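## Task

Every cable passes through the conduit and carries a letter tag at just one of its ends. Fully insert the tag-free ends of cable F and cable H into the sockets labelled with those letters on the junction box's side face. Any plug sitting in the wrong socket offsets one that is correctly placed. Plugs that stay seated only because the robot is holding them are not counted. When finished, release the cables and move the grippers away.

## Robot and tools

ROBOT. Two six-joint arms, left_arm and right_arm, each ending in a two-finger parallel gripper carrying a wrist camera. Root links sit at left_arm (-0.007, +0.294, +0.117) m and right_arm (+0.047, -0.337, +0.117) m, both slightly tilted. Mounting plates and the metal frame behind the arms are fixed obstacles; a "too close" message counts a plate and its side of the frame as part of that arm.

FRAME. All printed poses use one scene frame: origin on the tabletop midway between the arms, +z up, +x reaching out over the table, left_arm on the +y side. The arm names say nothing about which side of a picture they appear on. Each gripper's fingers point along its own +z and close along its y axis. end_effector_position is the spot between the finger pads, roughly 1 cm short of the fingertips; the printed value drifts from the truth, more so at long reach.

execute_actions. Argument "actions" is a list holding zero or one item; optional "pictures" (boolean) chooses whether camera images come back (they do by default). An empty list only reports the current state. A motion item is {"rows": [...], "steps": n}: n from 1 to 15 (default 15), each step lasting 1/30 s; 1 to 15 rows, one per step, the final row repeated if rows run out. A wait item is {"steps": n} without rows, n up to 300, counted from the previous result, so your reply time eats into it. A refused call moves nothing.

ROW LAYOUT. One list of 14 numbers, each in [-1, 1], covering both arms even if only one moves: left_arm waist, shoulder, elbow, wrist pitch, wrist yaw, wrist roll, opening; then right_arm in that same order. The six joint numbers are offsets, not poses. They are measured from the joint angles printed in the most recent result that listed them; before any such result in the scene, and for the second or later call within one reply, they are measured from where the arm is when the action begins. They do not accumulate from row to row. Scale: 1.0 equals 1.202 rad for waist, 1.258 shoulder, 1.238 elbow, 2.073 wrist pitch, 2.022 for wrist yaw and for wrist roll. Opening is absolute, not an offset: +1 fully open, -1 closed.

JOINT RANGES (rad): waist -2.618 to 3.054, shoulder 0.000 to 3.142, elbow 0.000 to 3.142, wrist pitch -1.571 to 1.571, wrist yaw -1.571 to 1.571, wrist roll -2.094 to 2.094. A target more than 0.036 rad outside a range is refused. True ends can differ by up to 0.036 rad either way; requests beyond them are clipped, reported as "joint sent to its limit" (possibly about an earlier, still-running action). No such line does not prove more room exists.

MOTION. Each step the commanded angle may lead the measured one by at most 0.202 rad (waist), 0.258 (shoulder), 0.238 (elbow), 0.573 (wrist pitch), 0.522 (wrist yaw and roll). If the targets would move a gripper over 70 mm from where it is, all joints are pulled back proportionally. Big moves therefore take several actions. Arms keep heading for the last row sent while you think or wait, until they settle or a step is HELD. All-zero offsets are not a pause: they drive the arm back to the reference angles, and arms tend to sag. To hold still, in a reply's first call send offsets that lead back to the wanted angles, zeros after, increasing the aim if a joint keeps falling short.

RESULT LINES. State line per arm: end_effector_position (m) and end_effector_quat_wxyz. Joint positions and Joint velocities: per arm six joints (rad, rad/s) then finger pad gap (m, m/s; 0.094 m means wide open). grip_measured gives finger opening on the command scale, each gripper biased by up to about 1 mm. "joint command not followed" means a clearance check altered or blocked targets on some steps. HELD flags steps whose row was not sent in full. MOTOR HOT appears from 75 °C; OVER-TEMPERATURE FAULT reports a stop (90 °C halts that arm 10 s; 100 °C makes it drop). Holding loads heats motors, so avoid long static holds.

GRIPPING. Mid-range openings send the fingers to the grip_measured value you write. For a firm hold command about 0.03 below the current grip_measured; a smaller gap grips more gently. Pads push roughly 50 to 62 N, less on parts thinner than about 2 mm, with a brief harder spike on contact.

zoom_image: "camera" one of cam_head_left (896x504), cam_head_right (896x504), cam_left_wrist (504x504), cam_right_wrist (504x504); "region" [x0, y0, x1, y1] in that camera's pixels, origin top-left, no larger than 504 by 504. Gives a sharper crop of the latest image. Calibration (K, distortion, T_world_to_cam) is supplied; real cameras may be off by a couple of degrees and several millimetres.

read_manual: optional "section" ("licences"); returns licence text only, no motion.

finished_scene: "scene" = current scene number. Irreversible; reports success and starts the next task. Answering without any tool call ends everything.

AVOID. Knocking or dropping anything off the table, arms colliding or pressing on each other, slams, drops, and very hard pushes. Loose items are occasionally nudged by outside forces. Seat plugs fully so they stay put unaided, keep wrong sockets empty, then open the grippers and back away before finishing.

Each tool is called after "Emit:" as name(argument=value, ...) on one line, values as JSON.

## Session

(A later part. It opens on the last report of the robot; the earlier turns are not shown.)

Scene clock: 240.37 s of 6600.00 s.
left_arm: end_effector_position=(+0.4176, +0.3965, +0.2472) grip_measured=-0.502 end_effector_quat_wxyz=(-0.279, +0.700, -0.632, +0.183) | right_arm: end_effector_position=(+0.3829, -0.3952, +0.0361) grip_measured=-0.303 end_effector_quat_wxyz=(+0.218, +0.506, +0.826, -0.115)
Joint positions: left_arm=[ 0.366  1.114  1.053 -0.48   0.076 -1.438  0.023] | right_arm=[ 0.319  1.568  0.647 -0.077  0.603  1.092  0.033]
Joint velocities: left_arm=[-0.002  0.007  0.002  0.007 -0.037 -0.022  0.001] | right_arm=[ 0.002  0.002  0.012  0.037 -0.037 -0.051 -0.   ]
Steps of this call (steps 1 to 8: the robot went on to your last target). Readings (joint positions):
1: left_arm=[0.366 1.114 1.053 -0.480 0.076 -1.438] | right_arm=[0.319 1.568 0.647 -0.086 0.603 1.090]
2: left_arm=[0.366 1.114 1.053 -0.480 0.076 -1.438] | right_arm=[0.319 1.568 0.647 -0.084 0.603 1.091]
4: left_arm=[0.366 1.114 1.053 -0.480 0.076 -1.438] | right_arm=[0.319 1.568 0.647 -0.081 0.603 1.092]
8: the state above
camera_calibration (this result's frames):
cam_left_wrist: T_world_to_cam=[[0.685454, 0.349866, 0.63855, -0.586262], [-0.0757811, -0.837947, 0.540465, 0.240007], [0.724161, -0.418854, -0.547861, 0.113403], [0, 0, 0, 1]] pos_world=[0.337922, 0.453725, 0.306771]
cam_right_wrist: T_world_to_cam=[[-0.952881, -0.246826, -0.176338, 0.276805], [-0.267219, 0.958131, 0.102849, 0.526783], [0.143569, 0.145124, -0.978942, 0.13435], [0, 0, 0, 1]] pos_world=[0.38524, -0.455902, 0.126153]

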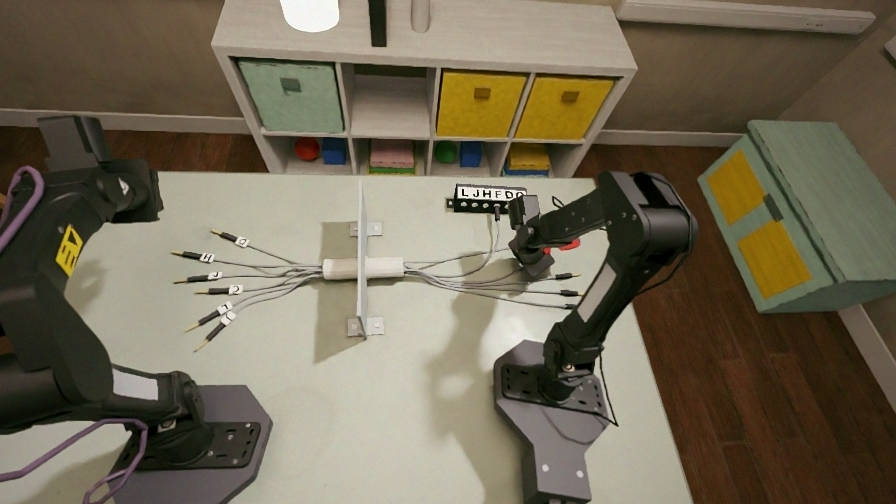

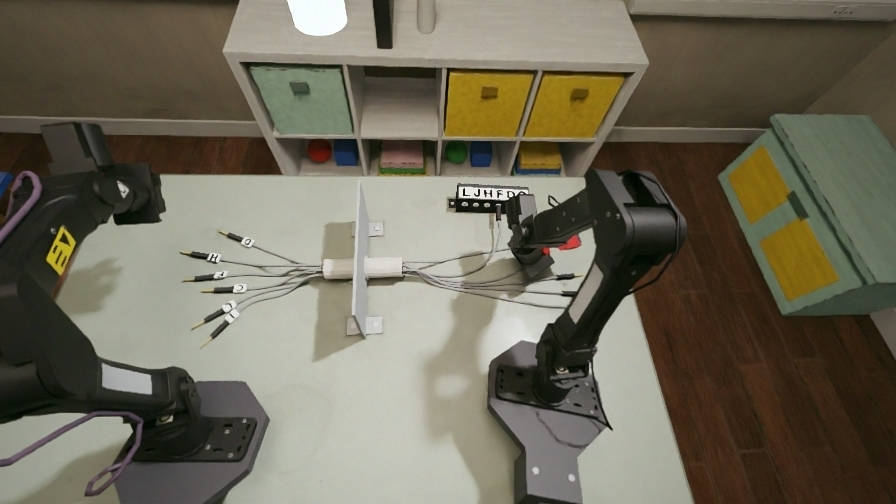

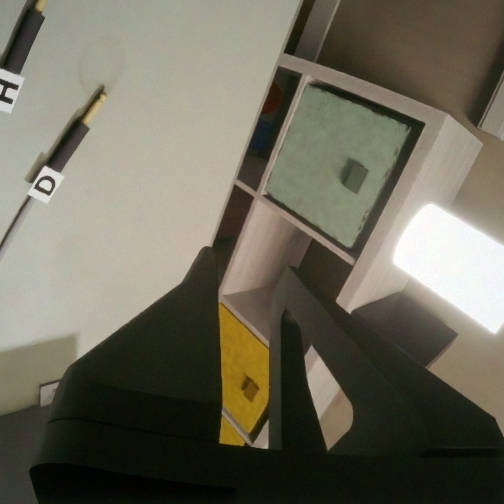

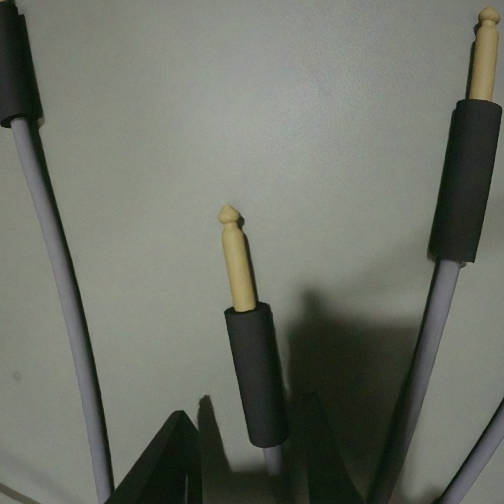

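Emit:
execute_actions(actions=[{"rows":[[0,0,0,0,0,0,-0.5,0,0.02,0,0.012,0,0,-0.3],[0,0,0,0,0,0,-0.5,0,0.04,0,0.024,0,0,-0.3],[0,0,0,0,0,0,-0.5,0.005,0.053,0,0.034,0.005,0,-0.3]],"steps":12}], pictures=false)

Emit:
execute_actions(actions=[{"steps":8}])

Scene clock: 241.70 s of 6600.00 s.
left_arm: end_effector_position=(+0.4176, +0.3964, +0.2472) grip_measured=-0.502 end_effector_quat_wxyz=(-0.279, +0.700, -0.632, +0.183) | right_arm: end_effector_position=(+0.3831, -0.3929, +0.0228) grip_measured=-0.303 end_effector_quat_wxyz=(+0.216, +0.505, +0.827, -0.117)
Joint positions: left_arm=[ 0.366  1.114  1.053 -0.48   0.076 -1.438  0.023] | right_arm=[ 0.319  1.628  0.647 -0.025  0.602  1.093  0.033]
Joint velocities: left_arm=[-0.012  0.007  0.002 -0.022 -0.037  0.007  0.   ] | right_arm=[-0.007 -0.017  0.017  0.037  0.022 -0.095  0.001]
Steps of this call (steps 1 to 28: the robot went on to your last target; steps 29 to 40: all 12 steps of this action). Readings (joint positions):
29: left_arm=[0.366 1.114 1.053 -0.480 0.076 -1.438] | right_arm=[0.319 1.569 0.647 -0.074 0.602 1.093]
30: left_arm=[0.366 1.114 1.053 -0.480 0.076 -1.438] | right_arm=[0.319 1.573 0.647 -0.069 0.602 1.093]
32: left_arm=[0.366 1.114 1.053 -0.480 0.076 -1.438] | right_arm=[0.319 1.597 0.647 -0.046 0.602 1.093]
36: left_arm=[0.366 1.114 1.053 -0.480 0.076 -1.438] | right_arm=[0.319 1.628 0.647 -0.034 0.602 1.093]
40: the state above

Scene clock: 241.97 s of 6600.00 s.
left_arm: end_effector_position=(+0.4176, +0.3964, +0.2472) grip_measured=-0.502 end_effector_quat_wxyz=(-0.279, +0.700, -0.632, +0.183) | right_arm: end_effector_position=(+0.3843, -0.3928, +0.0231) grip_measured=-0.303 end_effector_quat_wxyz=(+0.218, +0.506, +0.826, -0.115)
Joint positions: left_arm=[ 0.366  1.114  1.053 -0.48   0.076 -1.438  0.023] | right_arm=[ 0.319  1.628  0.647 -0.019  0.602  1.093  0.033]
Joint velocities: left_arm=[ 0.002 -0.007 -0.007  0.066 -0.037  0.007 -0.   ] | right_arm=[-0.002 -0.012  0.012 -0.022 -0.022 -0.007  0.   ]
Steps of this call (steps 1 to 8: the robot went on to your last target). Readings (joint positions):
1: left_arm=[0.366 1.114 1.053 -0.480 0.076 -1.438] | right_arm=[0.319 1.628 0.647 -0.023 0.602 1.093]
2: left_arm=[0.366 1.114 1.053 -0.480 0.076 -1.438] | right_arm=[0.319 1.628 0.647 -0.022 0.602 1.093]
4: left_arm=[0.366 1.114 1.053 -0.480 0.076 -1.438] | right_arm=[0.319 1.628 0.647 -0.021 0.602 1.093]
8: the state above
camera_calibration (this result's frames):
cam_left_wrist: T_world_to_cam=[[0.685495, 0.349886, 0.638495, -0.58626], [-0.0760184, -0.837772, 0.540702, 0.239925], [0.724098, -0.419186, -0.547691, 0.113479], [0, 0, 0, 1]] pos_world=[0.337947, 0.453696, 0.306748]
cam_right_wrist: T_world_to_cam=[[-0.953099, -0.246796, -0.175195, 0.276491], [-0.26717, 0.958034, 0.103884, 0.526155], [0.142205, 0.145819, -0.979038, 0.121851], [0, 0, 0, 1]] pos_world=[0.386768, -0.453606, 0.113077]

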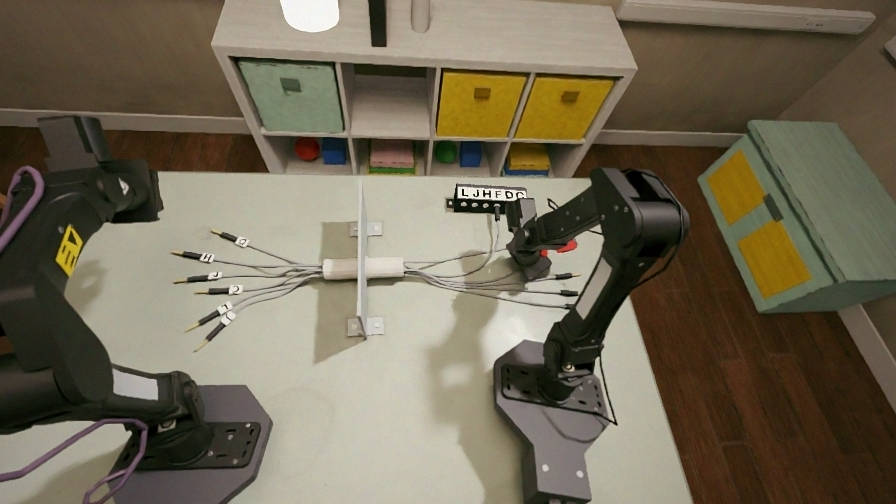

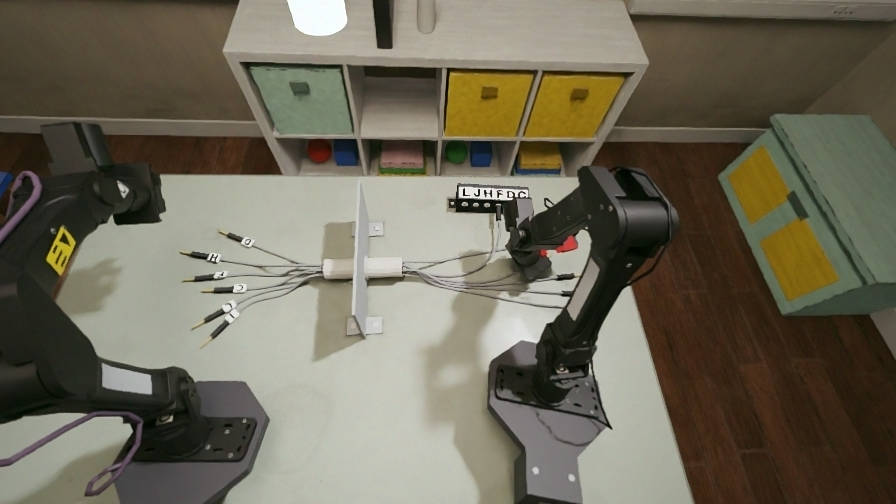

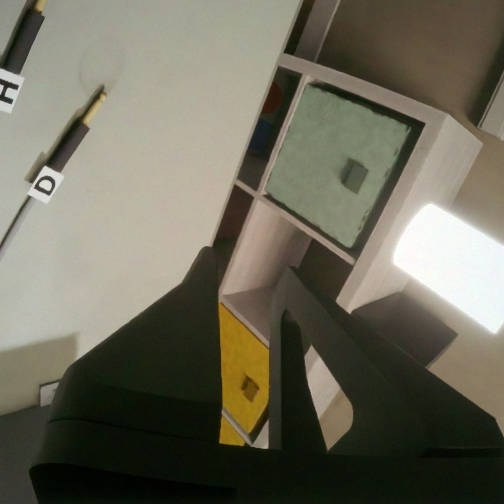

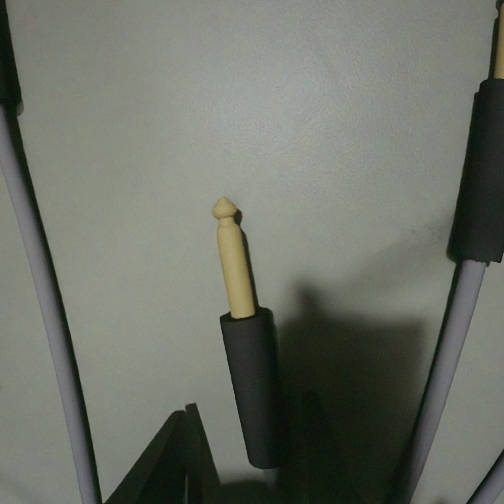

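Emit:
execute_actions(actions=[{"rows":[[0,0,0,0,0,0,-0.5,0,0.012,0,0.008,0,0,-0.5],[0,0,0,0,0,0,-0.5,0,0.012,0,0.008,0,0,-0.5],[0,0,0,0,0,0,-0.5,0,0.012,0,0.008,0,0,-0.6],[0,0,0,0,0,0,-0.5,0,0.012,0,0.008,0,0,-0.6],[0,0,0,0,0,0,-0.5,0,0.012,0,0.008,0,0,-0.7],[0,0,0,0,0,0,-0.5,0,0.012,0,0.008,0,0,-0.7],[0,0,0,0,0,0,-0.5,0,0.012,0,0.008,0,0,-0.82]],"steps":14}])

Scene clock: 243.50 s of 6600.00 s.
left_arm: end_effector_position=(+0.4176, +0.3964, +0.2472) grip_measured=-0.502 end_effector_quat_wxyz=(-0.279, +0.700, -0.632, +0.183) | right_arm: end_effector_position=(+0.3851, -0.3922, +0.0230) grip_measured=-0.778 end_effector_quat_wxyz=(+0.218, +0.507, +0.826, -0.113)
Joint positions: left_arm=[ 0.366  1.114  1.053 -0.48   0.076 -1.438  0.023] | right_arm=[ 0.319  1.628  0.647 -0.015  0.598  1.093  0.01 ]
Joint velocities: left_arm=[-0.002 -0.022  0.007 -0.037 -0.007 -0.022  0.001] | right_arm=[-0.002 -0.017 -0.027 -0.007 -0.007 -0.022 -0.001]
Steps of this call (steps 1 to 15: the robot went on to your last target; steps 16 to 32: nothing new was sent; steps 33 to 46: all 14 steps of this action). Readings (joint positions):
33: left_arm=[0.366 1.114 1.053 -0.480 0.076 -1.438] | right_arm=[0.319 1.628 0.647 -0.018 0.601 1.093]
34: left_arm=[0.366 1.114 1.053 -0.480 0.076 -1.438] | right_arm=[0.319 1.628 0.647 -0.017 0.600 1.093]
36: left_arm=[0.366 1.114 1.053 -0.480 0.076 -1.438] | right_arm=[0.319 1.628 0.647 -0.016 0.599 1.093]
40: left_arm=[0.366 1.114 1.053 -0.480 0.076 -1.438] | right_arm=[0.319 1.628 0.647 -0.016 0.598 1.093]
46: the state above
camera_calibration (this result's frames):
cam_left_wrist: T_world_to_cam=[[0.685495, 0.349886, 0.638495, -0.58626], [-0.0760184, -0.837772, 0.540702, 0.239925], [0.724098, -0.419186, -0.547691, 0.113479], [0, 0, 0, 1]] pos_world=[0.337947, 0.453696, 0.306748]
cam_right_wrist: T_world_to_cam=[[-0.952383, -0.2464, -0.179591, 0.277426], [-0.267866, 0.957519, 0.10679, 0.525757], [0.145649, 0.149811, -0.977928, 0.121778], [0, 0, 0, 1]] pos_world=[0.387312, -0.453308, 0.112768]

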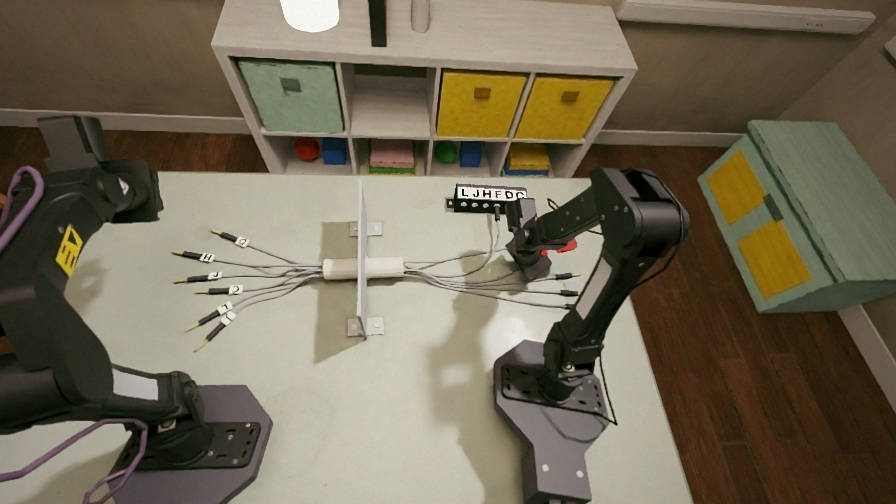

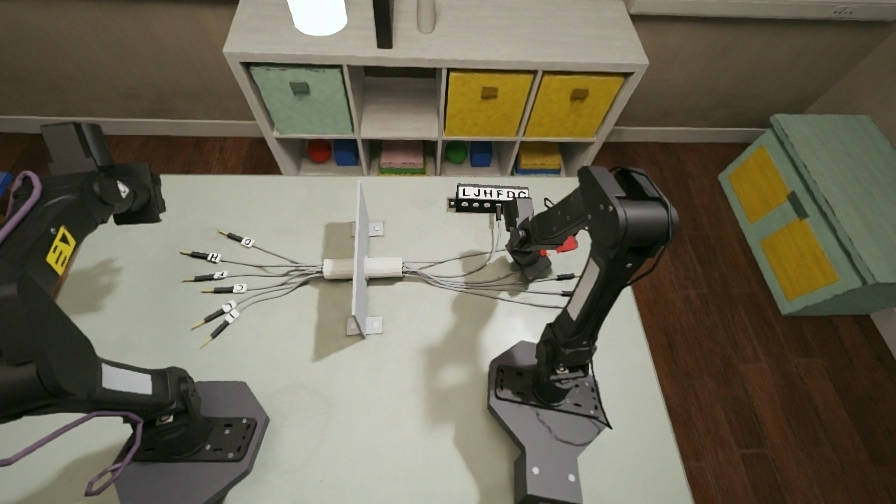

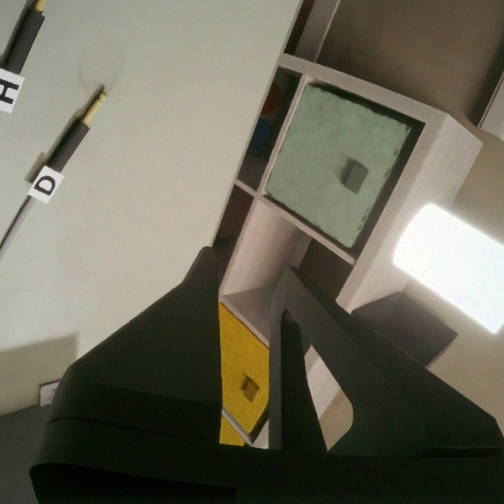

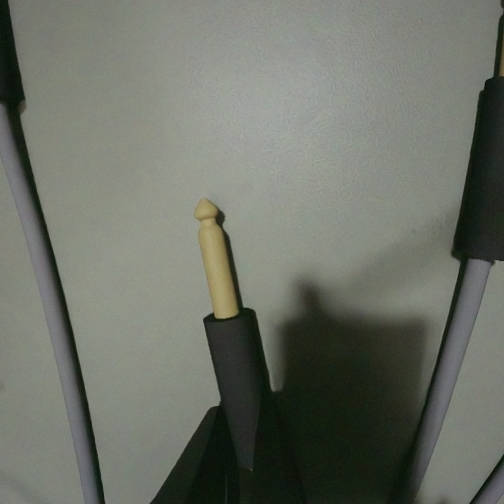

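Emit:
execute_actions(actions=[{"rows":[[0,0,0,0,0,0,-0.5,0,-0.04,0,-0.01,0,0,-0.87],[0,0,0,0,0,0,-0.5,0,-0.08,0,-0.02,0,0,-0.87],[0,0,0,0,0,0,-0.5,0,-0.12,0,-0.04,0,0,-0.87],[0,0,0,0,0,0,-0.5,0,-0.17,0.02,-0.05,0,0,-0.87],[0,0,0,0,0,0,-0.5,0,-0.21,0.03,-0.06,0,0,-0.87],[0,0,0,0,0,0,-0.5,0.02,-0.21,0.04,-0.06,-0.015,-0.05,-0.87],[0,0,0,0,0,0,-0.5,0.04,-0.21,0.05,-0.06,-0.03,-0.1,-0.87],[0,0,0,0,0,0,-0.5,0.06,-0.21,0.06,-0.05,-0.045,-0.16,-0.87],[0,0,0,0,0,0,-0.5,0.08,-0.21,0.07,-0.05,-0.06,-0.22,-0.87],[0,0,0,0,0,0,-0.5,0.1,-0.2,0.08,-0.04,-0.075,-0.28,-0.87],[0,0,0,0,0,0,-0.5,0.12,-0.19,0.09,-0.03,-0.09,-0.34,-0.87],[0,0,0,0,0,0,-0.5,0.15,-0.18,0.1,-0.02,-0.105,-0.4,-0.87],[0,0,0,0,0,0,-0.5,0.176,-0.173,0.1,-0.015,-0.115,-0.446,-0.87]],"steps":15}], pictures=false)

Emit:
execute_actions(actions=[{"steps":15}])

Scene clock: 248.73 s of 6600.00 s.
left_arm: end_effector_position=(+0.4176, +0.3964, +0.2472) grip_measured=-0.502 end_effector_quat_wxyz=(-0.279, +0.700, -0.632, +0.183) | right_arm: end_effector_position=(+0.4544, -0.3012, +0.1165) grip_measured=-0.777 end_effector_quat_wxyz=(+0.289, +0.177, +0.941, +0.001)
Joint positions: left_arm=[ 0.366  1.114  1.053 -0.48   0.076 -1.438  0.023] | right_arm=[ 0.507  1.39   0.746 -0.063  0.43   0.455  0.01 ]
Joint velocities: left_arm=[-0.017 -0.007 -0.007 -0.066 -0.022 -0.022 -0.001] | right_arm=[ 0.54   0.129  0.076  0.154 -0.564 -1.736 -0.   ]
Steps of this call (steps 1 to 15: the robot went on to your last target; steps 16 to 90: nothing new was sent; then 1.73 s passed at rest; steps 91 to 105: all 15 steps of this action). Readings (joint positions):
91: left_arm=[0.366 1.114 1.053 -0.480 0.076 -1.438] | right_arm=[0.319 1.626 0.647 -0.016 0.597 1.093]
92: left_arm=[0.366 1.114 1.053 -0.480 0.076 -1.438] | right_arm=[0.319 1.618 0.647 -0.022 0.595 1.093]
94: left_arm=[0.366 1.114 1.053 -0.480 0.076 -1.438] | right_arm=[0.319 1.562 0.647 -0.058 0.588 1.093]
98: left_arm=[0.366 1.114 1.053 -0.480 0.076 -1.438] | right_arm=[0.333 1.394 0.671 -0.103 0.572 1.005]
105: the state above

Scene clock: 249.23 s of 6600.00 s.
left_arm: end_effector_position=(+0.4176, +0.3964, +0.2472) grip_measured=-0.502 end_effector_quat_wxyz=(-0.279, +0.700, -0.632, +0.183) | right_arm: end_effector_position=(+0.4529, -0.2827, +0.1136) grip_measured=-0.777 end_effector_quat_wxyz=(+0.282, +0.044, +0.958, -0.002)
Joint positions: left_arm=[ 0.366  1.114  1.053 -0.48   0.076 -1.438  0.023] | right_arm=[ 0.526  1.401  0.747 -0.058  0.373  0.209  0.01 ]
Joint velocities: left_arm=[ 0.002 -0.007 -0.017  0.007  0.037  0.022 -0.   ] | right_arm=[ 0.012  0.012 -0.012 -0.022 -0.007 -0.11  -0.   ]
Steps of this call (steps 1 to 15: the robot went on to your last target). Readings (joint positions):
1: left_arm=[0.366 1.114 1.053 -0.480 0.076 -1.438] | right_arm=[0.520 1.393 0.747 -0.059 0.413 0.403]
2: left_arm=[0.366 1.114 1.053 -0.480 0.076 -1.438] | right_arm=[0.526 1.396 0.747 -0.058 0.400 0.362]
4: left_arm=[0.366 1.114 1.053 -0.480 0.076 -1.438] | right_arm=[0.526 1.400 0.747 -0.058 0.388 0.303]
8: left_arm=[0.366 1.114 1.053 -0.480 0.076 -1.438] | right_arm=[0.526 1.401 0.747 -0.058 0.377 0.242]
15: the state above
camera_calibration (this result's frames):
cam_left_wrist: T_world_to_cam=[[0.685495, 0.349886, 0.638495, -0.58626], [-0.0760184, -0.837772, 0.540702, 0.239925], [0.724098, -0.419186, -0.547691, 0.113479], [0, 0, 0, 1]] pos_world=[0.337947, 0.453696, 0.306748]
cam_right_wrist: T_world_to_cam=[[-0.290137, -0.939618, -0.181488, -0.110519], [-0.95667, 0.289646, 0.029801, 0.561362], [0.0245656, 0.18227, -0.982942, 0.248621], [0, 0, 0, 1]] pos_world=[0.498865, -0.311758, 0.207593]

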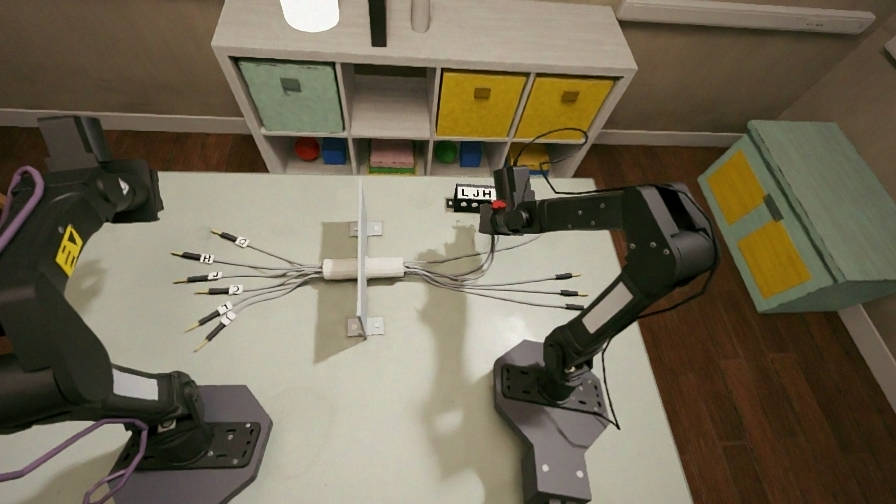

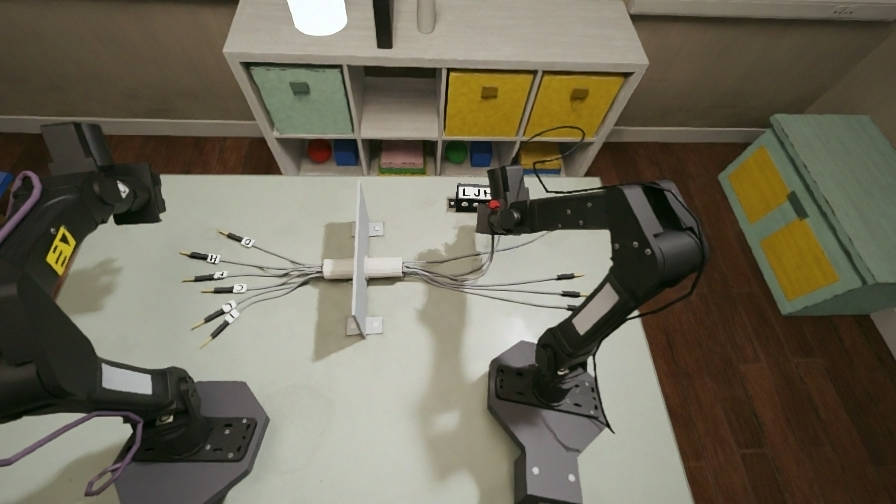

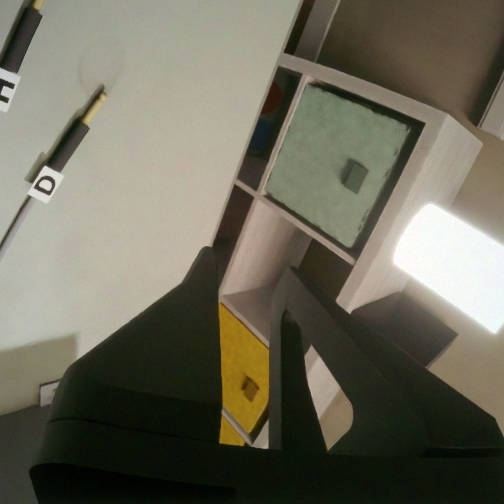

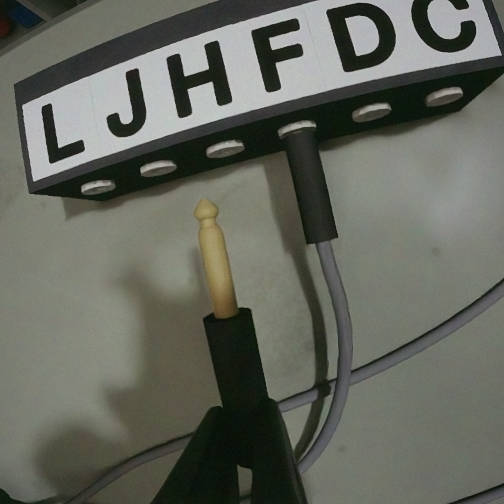

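Emit:
execute_actions(actions=[{"rows":[[0,0,0,0,0,0,-0.5,0,0.04,0,0.02,0,0,-0.87],[0,0,0,0,0,0,-0.5,-0.005,0.08,0,0.045,0,0,-0.87],[0,0,0,0,0,0,-0.5,-0.012,0.12,0,0.07,-0.004,0,-0.87],[0,0,0,0,0,0,-0.5,-0.012,0.155,0,0.085,-0.004,0,-0.87]],"steps":15}], pictures=false)

Emit:
execute_actions(actions=[{"steps":8}])

Scene clock: 251.17 s of 6600.00 s.
left_arm: end_effector_position=(+0.4176, +0.3963, +0.2472) grip_measured=-0.502 end_effector_quat_wxyz=(-0.279, +0.700, -0.632, +0.183) | right_arm: end_effector_position=(+0.4528, -0.2714, +0.0576) grip_measured=-0.777 end_effector_quat_wxyz=(+0.253, +0.032, +0.967, -0.011)
Joint positions: left_arm=[ 0.366  1.114  1.053 -0.48   0.077 -1.438  0.023] | right_arm=[0.52  1.612 0.747 0.09  0.368 0.2   0.01 ]
Joint velocities: left_arm=[-0.007  0.002  0.002 -0.022  0.066 -0.081 -0.   ] | right_arm=[-0.007 -0.002  0.027  0.139 -0.037 -0.037  0.001]
Steps of this call (steps 1 to 15: the robot went on to your last target; steps 16 to 43: nothing new was sent; steps 44 to 58: all 15 steps of this action). Readings (joint positions):
44: left_arm=[0.366 1.114 1.053 -0.480 0.076 -1.438] | right_arm=[0.526 1.405 0.747 -0.055 0.371 0.200]
45: left_arm=[0.366 1.114 1.053 -0.480 0.076 -1.438] | right_arm=[0.526 1.417 0.747 -0.040 0.372 0.200]
47: left_arm=[0.366 1.114 1.053 -0.480 0.077 -1.438] | right_arm=[0.525 1.480 0.747 0.017 0.372 0.200]
51: left_arm=[0.366 1.114 1.053 -0.480 0.077 -1.438] | right_arm=[0.521 1.604 0.747 0.058 0.368 0.200]
58: the state above

Scene clock: 251.43 s of 6600.00 s.
left_arm: end_effector_position=(+0.4176, +0.3963, +0.2472) grip_measured=-0.502 end_effector_quat_wxyz=(-0.279, +0.700, -0.632, +0.183) | right_arm: end_effector_position=(+0.4547, -0.2710, +0.0587) grip_measured=-0.777 end_effector_quat_wxyz=(+0.257, +0.034, +0.966, -0.010)
Joint positions: left_arm=[ 0.366  1.114  1.053 -0.48   0.077 -1.438  0.023] | right_arm=[0.52  1.612 0.747 0.099 0.368 0.2   0.01 ]
Joint velocities: left_arm=[ 0.002 -0.022  0.007 -0.007 -0.007  0.007 -0.   ] | right_arm=[-0.012  0.002 -0.002  0.022 -0.066 -0.051  0.   ]
Steps of this call (steps 1 to 8: the robot went on to your last target). Readings (joint positions):
1: left_arm=[0.366 1.114 1.053 -0.480 0.077 -1.438] | right_arm=[0.520 1.612 0.747 0.092 0.368 0.200]
2: left_arm=[0.366 1.114 1.053 -0.480 0.077 -1.438] | right_arm=[0.520 1.612 0.747 0.094 0.368 0.200]
4: left_arm=[0.366 1.114 1.053 -0.480 0.077 -1.438] | right_arm=[0.520 1.612 0.747 0.097 0.368 0.200]
8: the state above
camera_calibration (this result's frames):
cam_left_wrist: T_world_to_cam=[[0.685536, 0.349907, 0.63844, -0.586259], [-0.0762557, -0.837598, 0.540939, 0.239842], [0.724034, -0.419518, -0.547521, 0.113555], [0, 0, 0, 1]] pos_world=[0.337973, 0.453666, 0.306725]
cam_right_wrist: T_world_to_cam=[[-0.283853, -0.947021, -0.150261, -0.115671], [-0.958407, 0.275352, 0.0750846, 0.555568], [-0.029732, 0.165324, -0.985791, 0.21278], [0, 0, 0, 1]] pos_world=[0.505953, -0.297697, 0.150661]

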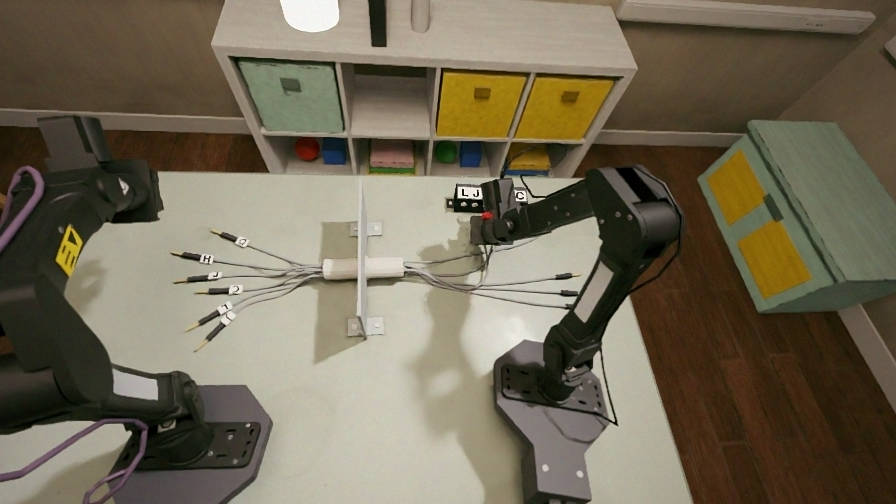

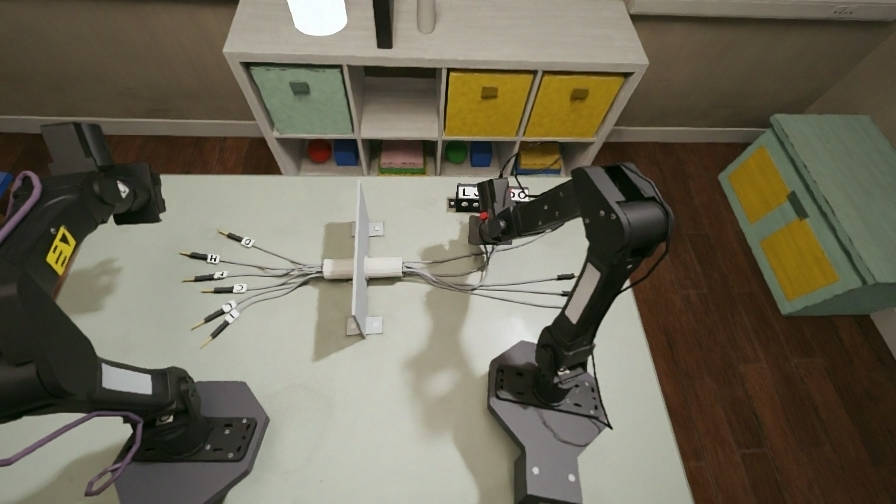

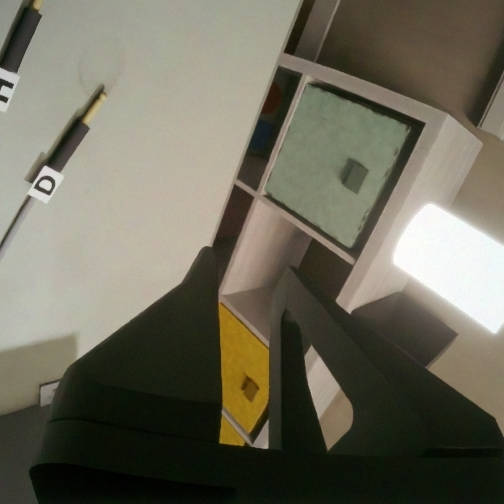

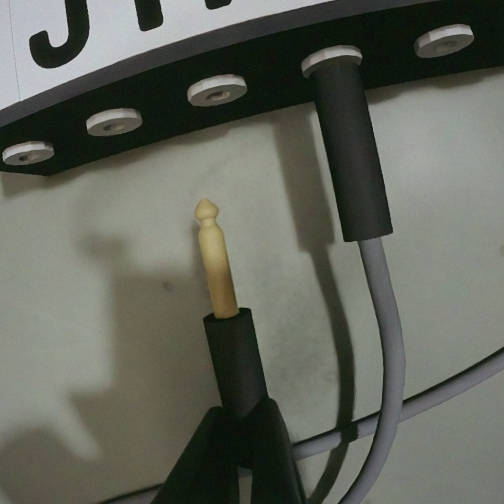

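Emit:
execute_actions(actions=[{"rows":[[0,0,0,0,0,0,-0.5,-0.01,0.006,0.03,0.008,-0.004,0,-0.87],[0,0,0,0,0,0,-0.5,-0.02,0.012,0.04,0.008,-0.007,0,-0.87],[0,0,0,0,0,0,-0.5,-0.028,0.018,0.053,0.008,-0.01,0,-0.87]],"steps":12}], pictures=false)

Emit:
execute_actions(actions=[{"steps":8}])

Scene clock: 253.07 s of 6600.00 s.
left_arm: end_effector_position=(+0.4176, +0.3963, +0.2472) grip_measured=-0.502 end_effector_quat_wxyz=(-0.279, +0.700, -0.632, +0.183) | right_arm: end_effector_position=(+0.4702, -0.2779, +0.0630) grip_measured=-0.777 end_effector_quat_wxyz=(+0.268, +0.048, +0.962, -0.008)
Joint positions: left_arm=[ 0.366  1.114  1.053 -0.48   0.077 -1.438  0.023] | right_arm=[0.492 1.625 0.784 0.105 0.355 0.2   0.01 ]
Joint velocities: left_arm=[-0.012 -0.012 -0.032 -0.051 -0.007 -0.022  0.   ] | right_arm=[-0.012  0.002 -0.012 -0.022  0.037 -0.007 -0.   ]
Steps of this call (steps 1 to 30: the robot went on to your last target; steps 31 to 37: nothing new was sent; steps 38 to 49: all 12 steps of this action). Readings (joint positions):
38: left_arm=[0.366 1.114 1.053 -0.480 0.077 -1.438] | right_arm=[0.520 1.612 0.747 0.100 0.367 0.200]
39: left_arm=[0.366 1.114 1.053 -0.480 0.077 -1.438] | right_arm=[0.519 1.612 0.749 0.100 0.365 0.200]
41: left_arm=[0.366 1.114 1.053 -0.480 0.077 -1.438] | right_arm=[0.508 1.620 0.764 0.100 0.359 0.200]
45: left_arm=[0.366 1.114 1.053 -0.480 0.077 -1.438] | right_arm=[0.492 1.625 0.784 0.104 0.358 0.200]
49: the state above

Scene clock: 253.33 s of 6600.00 s.
left_arm: end_effector_position=(+0.4176, +0.3963, +0.2472) grip_measured=-0.502 end_effector_quat_wxyz=(-0.279, +0.700, -0.632, +0.183) | right_arm: end_effector_position=(+0.4702, -0.2776, +0.0630) grip_measured=-0.777 end_effector_quat_wxyz=(+0.268, +0.048, +0.962, -0.007)
Joint positions: left_arm=[ 0.366  1.114  1.053 -0.48   0.077 -1.438  0.023] | right_arm=[0.492 1.625 0.784 0.105 0.353 0.2   0.01 ]
Joint velocities: left_arm=[ 0.007 -0.012  0.007 -0.022 -0.066  0.022 -0.   ] | right_arm=[-0.022 -0.002  0.007 -0.051  0.022  0.022 -0.   ]
Steps of this call (steps 1 to 8: the robot went on to your last target). Readings (joint positions):
1: left_arm=[0.366 1.114 1.053 -0.480 0.077 -1.438] | right_arm=[0.492 1.625 0.784 0.105 0.355 0.200]
2: left_arm=[0.366 1.114 1.053 -0.480 0.077 -1.438] | right_arm=[0.492 1.625 0.784 0.105 0.355 0.200]
4: left_arm=[0.366 1.114 1.053 -0.480 0.077 -1.438] | right_arm=[0.492 1.625 0.784 0.105 0.354 0.200]
8: the state above
camera_calibration (this result's frames):
cam_left_wrist: T_world_to_cam=[[0.685536, 0.349907, 0.63844, -0.586259], [-0.0762557, -0.837598, 0.540939, 0.239842], [0.724034, -0.419518, -0.547521, 0.113555], [0, 0, 0, 1]] pos_world=[0.337973, 0.453666, 0.306725]
cam_right_wrist: T_world_to_cam=[[-0.304643, -0.937561, -0.167848, -0.103296], [-0.952466, 0.29961, 0.0551658, 0.577083], [-0.0014323, 0.176676, -0.984268, 0.208274], [0, 0, 0, 1]] pos_world=[0.518482, -0.306543, 0.155824]

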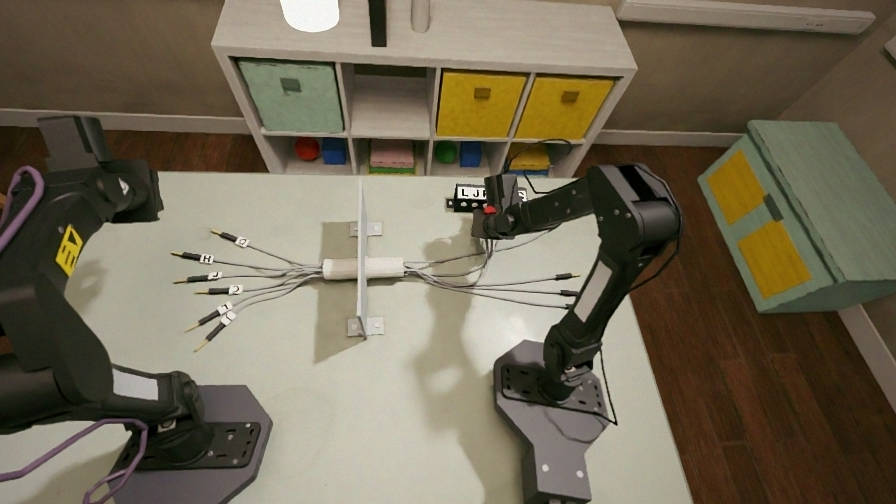

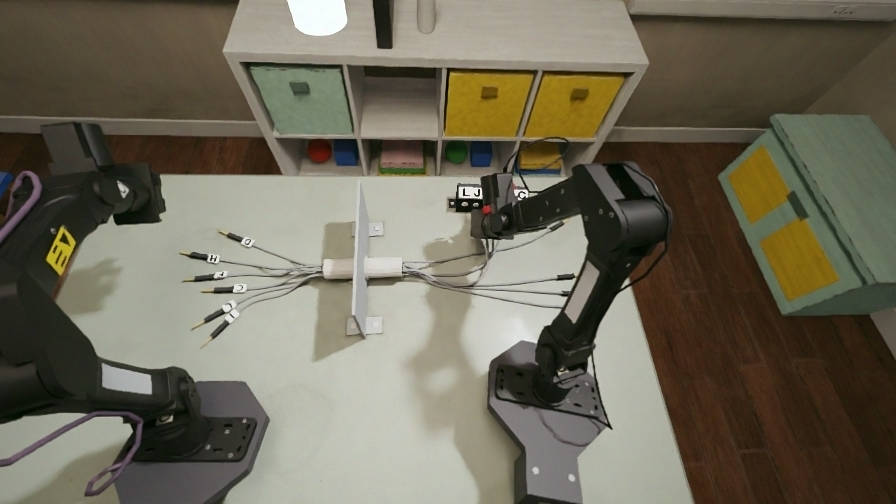

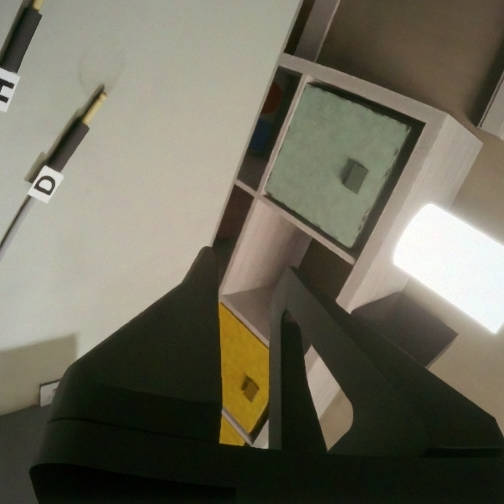

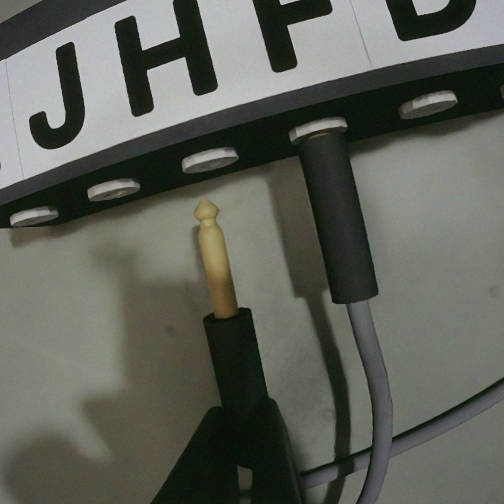

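Emit:
execute_actions(actions=[{"rows":[[0,0,0,0,0,0,-0.5,0,0.015,0,0.008,0,0,-0.87],[0,0,0,0,0,0,-0.5,-0.005,0.027,0,0.014,0,0,-0.87],[0,0,0,0,0,0,-0.5,-0.009,0.036,0,0.018,0,0,-0.87]],"steps":10}], pictures=false)

Emit:
execute_actions(actions=[{"steps":8}])

Scene clock: 254.87 s of 6600.00 s.
left_arm: end_effector_position=(+0.4176, +0.3963, +0.2472) grip_measured=-0.502 end_effector_quat_wxyz=(-0.279, +0.700, -0.632, +0.183) | right_arm: end_effector_position=(+0.4666, -0.2756, +0.0502) grip_measured=-0.777 end_effector_quat_wxyz=(+0.257, +0.044, +0.965, -0.010)
Joint positions: left_arm=[ 0.366  1.114  1.053 -0.48   0.077 -1.438  0.023] | right_arm=[0.492 1.665 0.784 0.121 0.353 0.2   0.01 ]
Joint velocities: left_arm=[ 0.002 -0.002  0.002 -0.007 -0.037 -0.051 -0.001] | right_arm=[-0.012 -0.007 -0.002 -0.037  0.007 -0.066  0.   ]
Steps of this call (steps 1 to 15: the robot went on to your last target; steps 16 to 36: nothing new was sent; steps 37 to 46: all 10 steps of this action). Readings (joint positions):
37: left_arm=[0.366 1.114 1.053 -0.480 0.077 -1.438] | right_arm=[0.492 1.625 0.784 0.105 0.353 0.200]
38: left_arm=[0.366 1.114 1.053 -0.480 0.077 -1.438] | right_arm=[0.492 1.626 0.784 0.107 0.353 0.200]
40: left_arm=[0.366 1.114 1.053 -0.480 0.077 -1.438] | right_arm=[0.492 1.640 0.784 0.119 0.353 0.200]
44: left_arm=[0.366 1.114 1.053 -0.480 0.077 -1.438] | right_arm=[0.492 1.664 0.784 0.121 0.353 0.200]
46: the state above

Scene clock: 255.13 s of 6600.00 s.
left_arm: end_effector_position=(+0.4176, +0.3963, +0.2472) grip_measured=-0.502 end_effector_quat_wxyz=(-0.279, +0.700, -0.632, +0.183) | right_arm: end_effector_position=(+0.4672, -0.2755, +0.0506) grip_measured=-0.777 end_effector_quat_wxyz=(+0.259, +0.045, +0.965, -0.009)
Joint positions: left_arm=[ 0.366  1.114  1.053 -0.48   0.077 -1.438  0.023] | right_arm=[0.492 1.665 0.784 0.124 0.353 0.2   0.01 ]
Joint velocities: left_arm=[ 0.017  0.017  0.002 -0.037  0.007  0.095  0.   ] | right_arm=[ 0.017  0.002  0.002 -0.051  0.007 -0.037 -0.001]
Steps of this call (steps 1 to 8: the robot went on to your last target). Readings (joint positions):
1: left_arm=[0.366 1.114 1.053 -0.480 0.077 -1.438] | right_arm=[0.492 1.665 0.784 0.122 0.353 0.200]
2: left_arm=[0.366 1.114 1.053 -0.480 0.077 -1.438] | right_arm=[0.492 1.665 0.784 0.124 0.353 0.200]
4: left_arm=[0.366 1.114 1.053 -0.480 0.077 -1.438] | right_arm=[0.492 1.665 0.784 0.124 0.353 0.200]
8: the state above
camera_calibration (this result's frames):
cam_left_wrist: T_world_to_cam=[[0.685536, 0.349907, 0.63844, -0.586259], [-0.0762557, -0.837598, 0.540939, 0.239842], [0.724034, -0.419518, -0.547521, 0.113555], [0, 0, 0, 1]] pos_world=[0.337973, 0.453666, 0.306725]
cam_right_wrist: T_world_to_cam=[[-0.303525, -0.9398, -0.157001, -0.106084], [-0.952565, 0.295461, 0.0729539, 0.572277], [-0.0221743, 0.171697, -0.9849, 0.204091], [0, 0, 0, 1]] pos_world=[0.517458, -0.303825, 0.142604]

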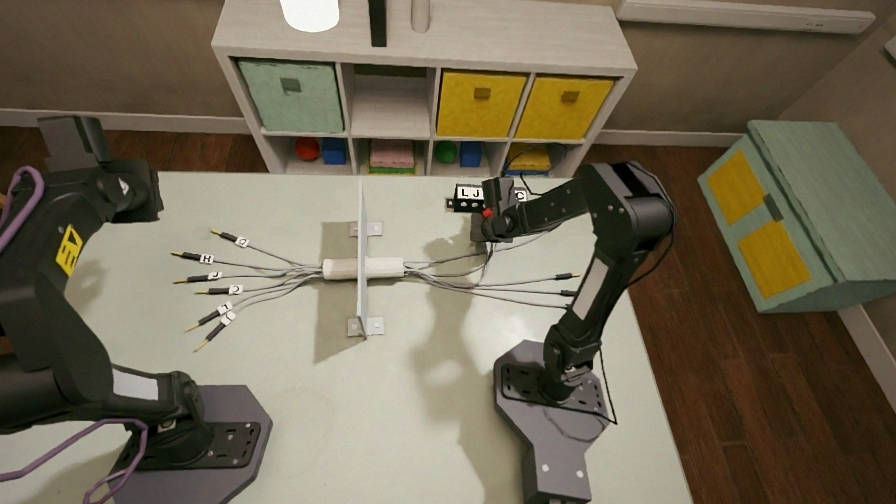

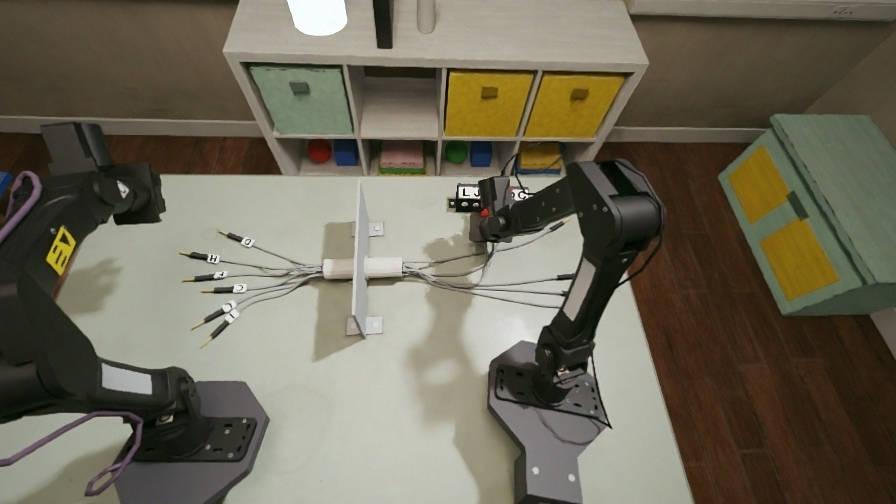

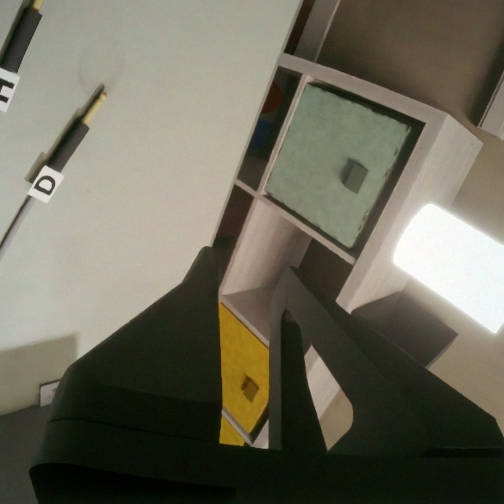

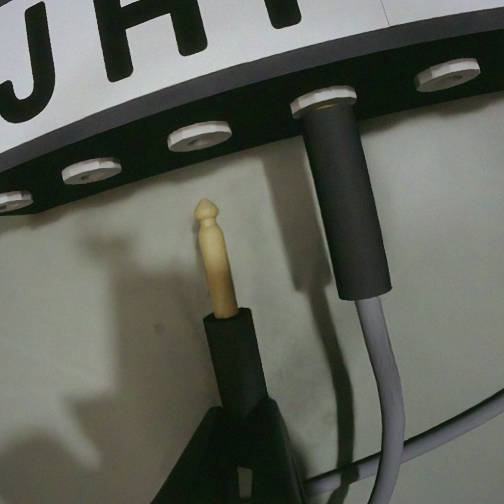

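Emit:
execute_actions(actions=[{"rows":[[0,0,0,0,0,0,-0.5,0,0,0.03,0.008,0,0,-0.87],[0,0,0,0,0,0,-0.5,-0.005,0.005,0.04,0.008,0,0,-0.87],[0,0,0,0,0,0,-0.5,-0.008,0.01,0.05,0.008,0,0,-0.87]],"steps":10}], pictures=false)

Emit:
execute_actions(actions=[{"steps":8}])

Scene clock: 256.73 s of 6600.00 s.
left_arm: end_effector_position=(+0.4176, +0.3963, +0.2472) grip_measured=-0.502 end_effector_quat_wxyz=(-0.279, +0.700, -0.632, +0.183) | right_arm: end_effector_position=(+0.4803, -0.2738, +0.0583) grip_measured=-0.777 end_effector_quat_wxyz=(+0.273, +0.049, +0.961, -0.006)
Joint positions: left_arm=[ 0.366  1.114  1.053 -0.48   0.077 -1.438  0.023] | right_arm=[0.492 1.669 0.817 0.127 0.353 0.2   0.01 ]
Joint velocities: left_arm=[-0.002 -0.002 -0.007  0.022  0.037  0.066 -0.001] | right_arm=[-0.007 -0.007  0.007 -0.022 -0.095 -0.022  0.   ]
Steps of this call (steps 1 to 15: the robot went on to your last target; steps 16 to 38: nothing new was sent; steps 39 to 48: all 10 steps of this action). Readings (joint positions):
39: left_arm=[0.366 1.114 1.053 -0.480 0.077 -1.438] | right_arm=[0.492 1.665 0.784 0.125 0.353 0.200]
40: left_arm=[0.366 1.114 1.053 -0.480 0.077 -1.438] | right_arm=[0.492 1.665 0.786 0.124 0.353 0.200]
42: left_arm=[0.366 1.114 1.053 -0.480 0.077 -1.438] | right_arm=[0.492 1.668 0.799 0.124 0.353 0.200]
46: left_arm=[0.366 1.114 1.053 -0.480 0.077 -1.438] | right_arm=[0.492 1.669 0.817 0.127 0.353 0.200]
48: the state above

Scene clock: 257.00 s of 6600.00 s.
left_arm: end_effector_position=(+0.4176, +0.3963, +0.2472) grip_measured=-0.502 end_effector_quat_wxyz=(-0.279, +0.700, -0.632, +0.183) | right_arm: end_effector_position=(+0.4803, -0.2738, +0.0583) grip_measured=-0.777 end_effector_quat_wxyz=(+0.273, +0.049, +0.961, -0.006)
Joint positions: left_arm=[ 0.366  1.114  1.053 -0.48   0.077 -1.438  0.023] | right_arm=[0.492 1.669 0.817 0.127 0.353 0.2   0.01 ]
Joint velocities: left_arm=[-0.002 -0.007 -0.012 -0.037 -0.037  0.037 -0.001] | right_arm=[-0.007 -0.017  0.002  0.066 -0.051  0.007 -0.   ]
Steps of this call (steps 1 to 8: the robot went on to your last target). Readings (joint positions):
1: left_arm=[0.366 1.114 1.053 -0.480 0.077 -1.438] | right_arm=[0.492 1.669 0.817 0.127 0.353 0.200]
2: left_arm=[0.366 1.114 1.053 -0.480 0.077 -1.438] | right_arm=[0.492 1.669 0.817 0.127 0.353 0.200]
4: left_arm=[0.366 1.114 1.053 -0.480 0.077 -1.438] | right_arm=[0.492 1.669 0.817 0.127 0.353 0.200]
8: the state above
camera_calibration (this result's frames):
cam_left_wrist: T_world_to_cam=[[0.685536, 0.349907, 0.63844, -0.586259], [-0.0762557, -0.837598, 0.540939, 0.239842], [0.724034, -0.419518, -0.547521, 0.113555], [0, 0, 0, 1]] pos_world=[0.337973, 0.453666, 0.306725]
cam_right_wrist: T_world_to_cam=[[-0.304826, -0.936506, -0.173314, -0.0967933], [-0.952374, 0.301271, 0.0471177, 0.586677], [0.00808858, 0.179423, -0.983739, 0.199217], [0, 0, 0, 1]] pos_world=[0.527619, -0.30314, 0.151559]

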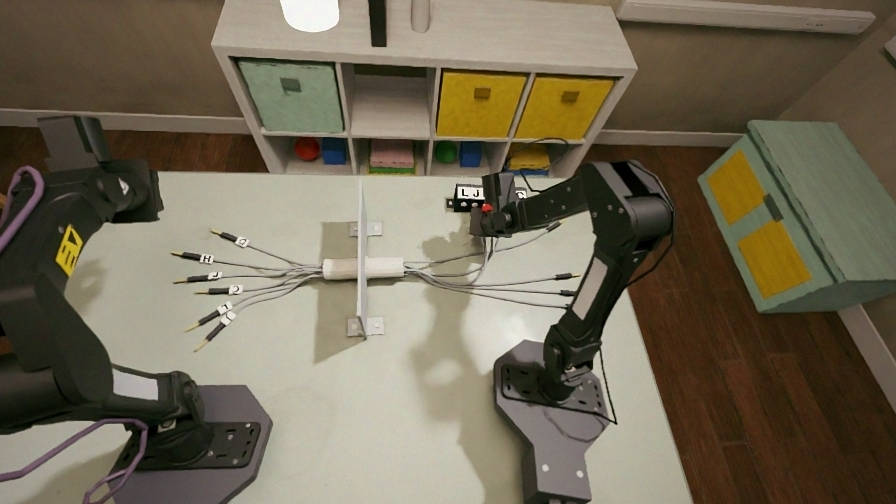

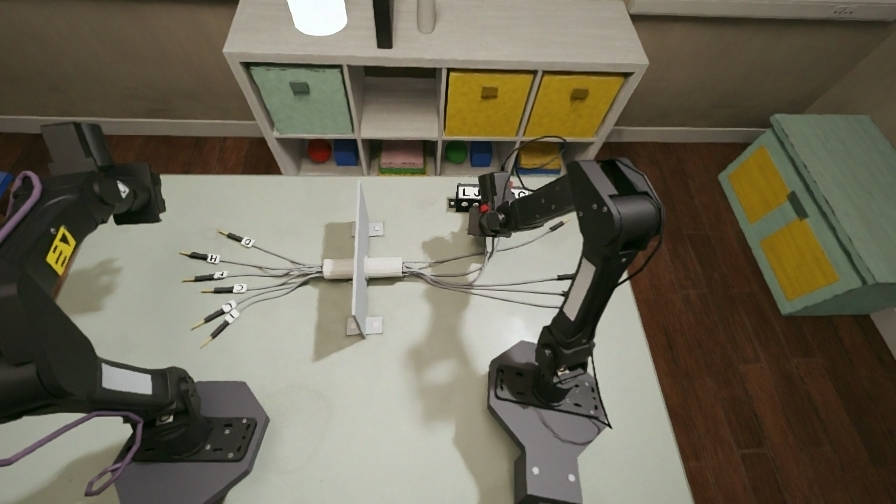

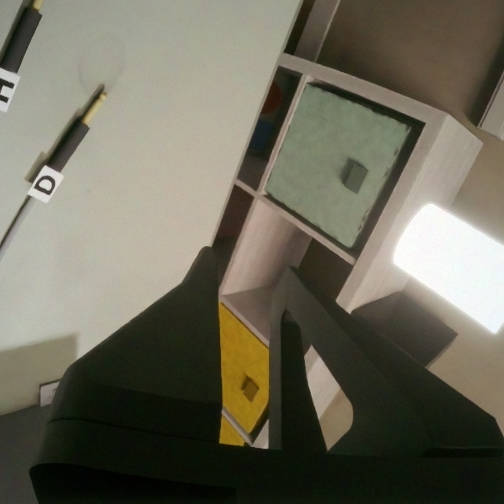

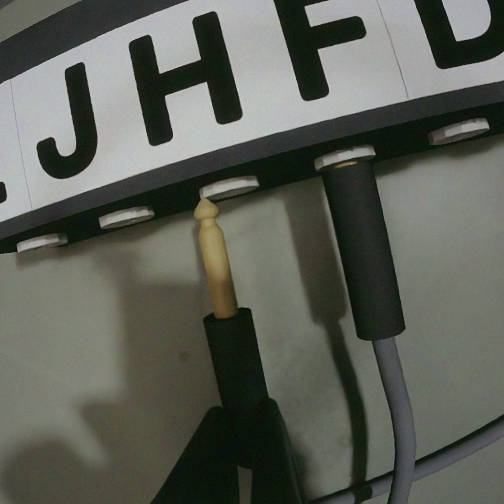

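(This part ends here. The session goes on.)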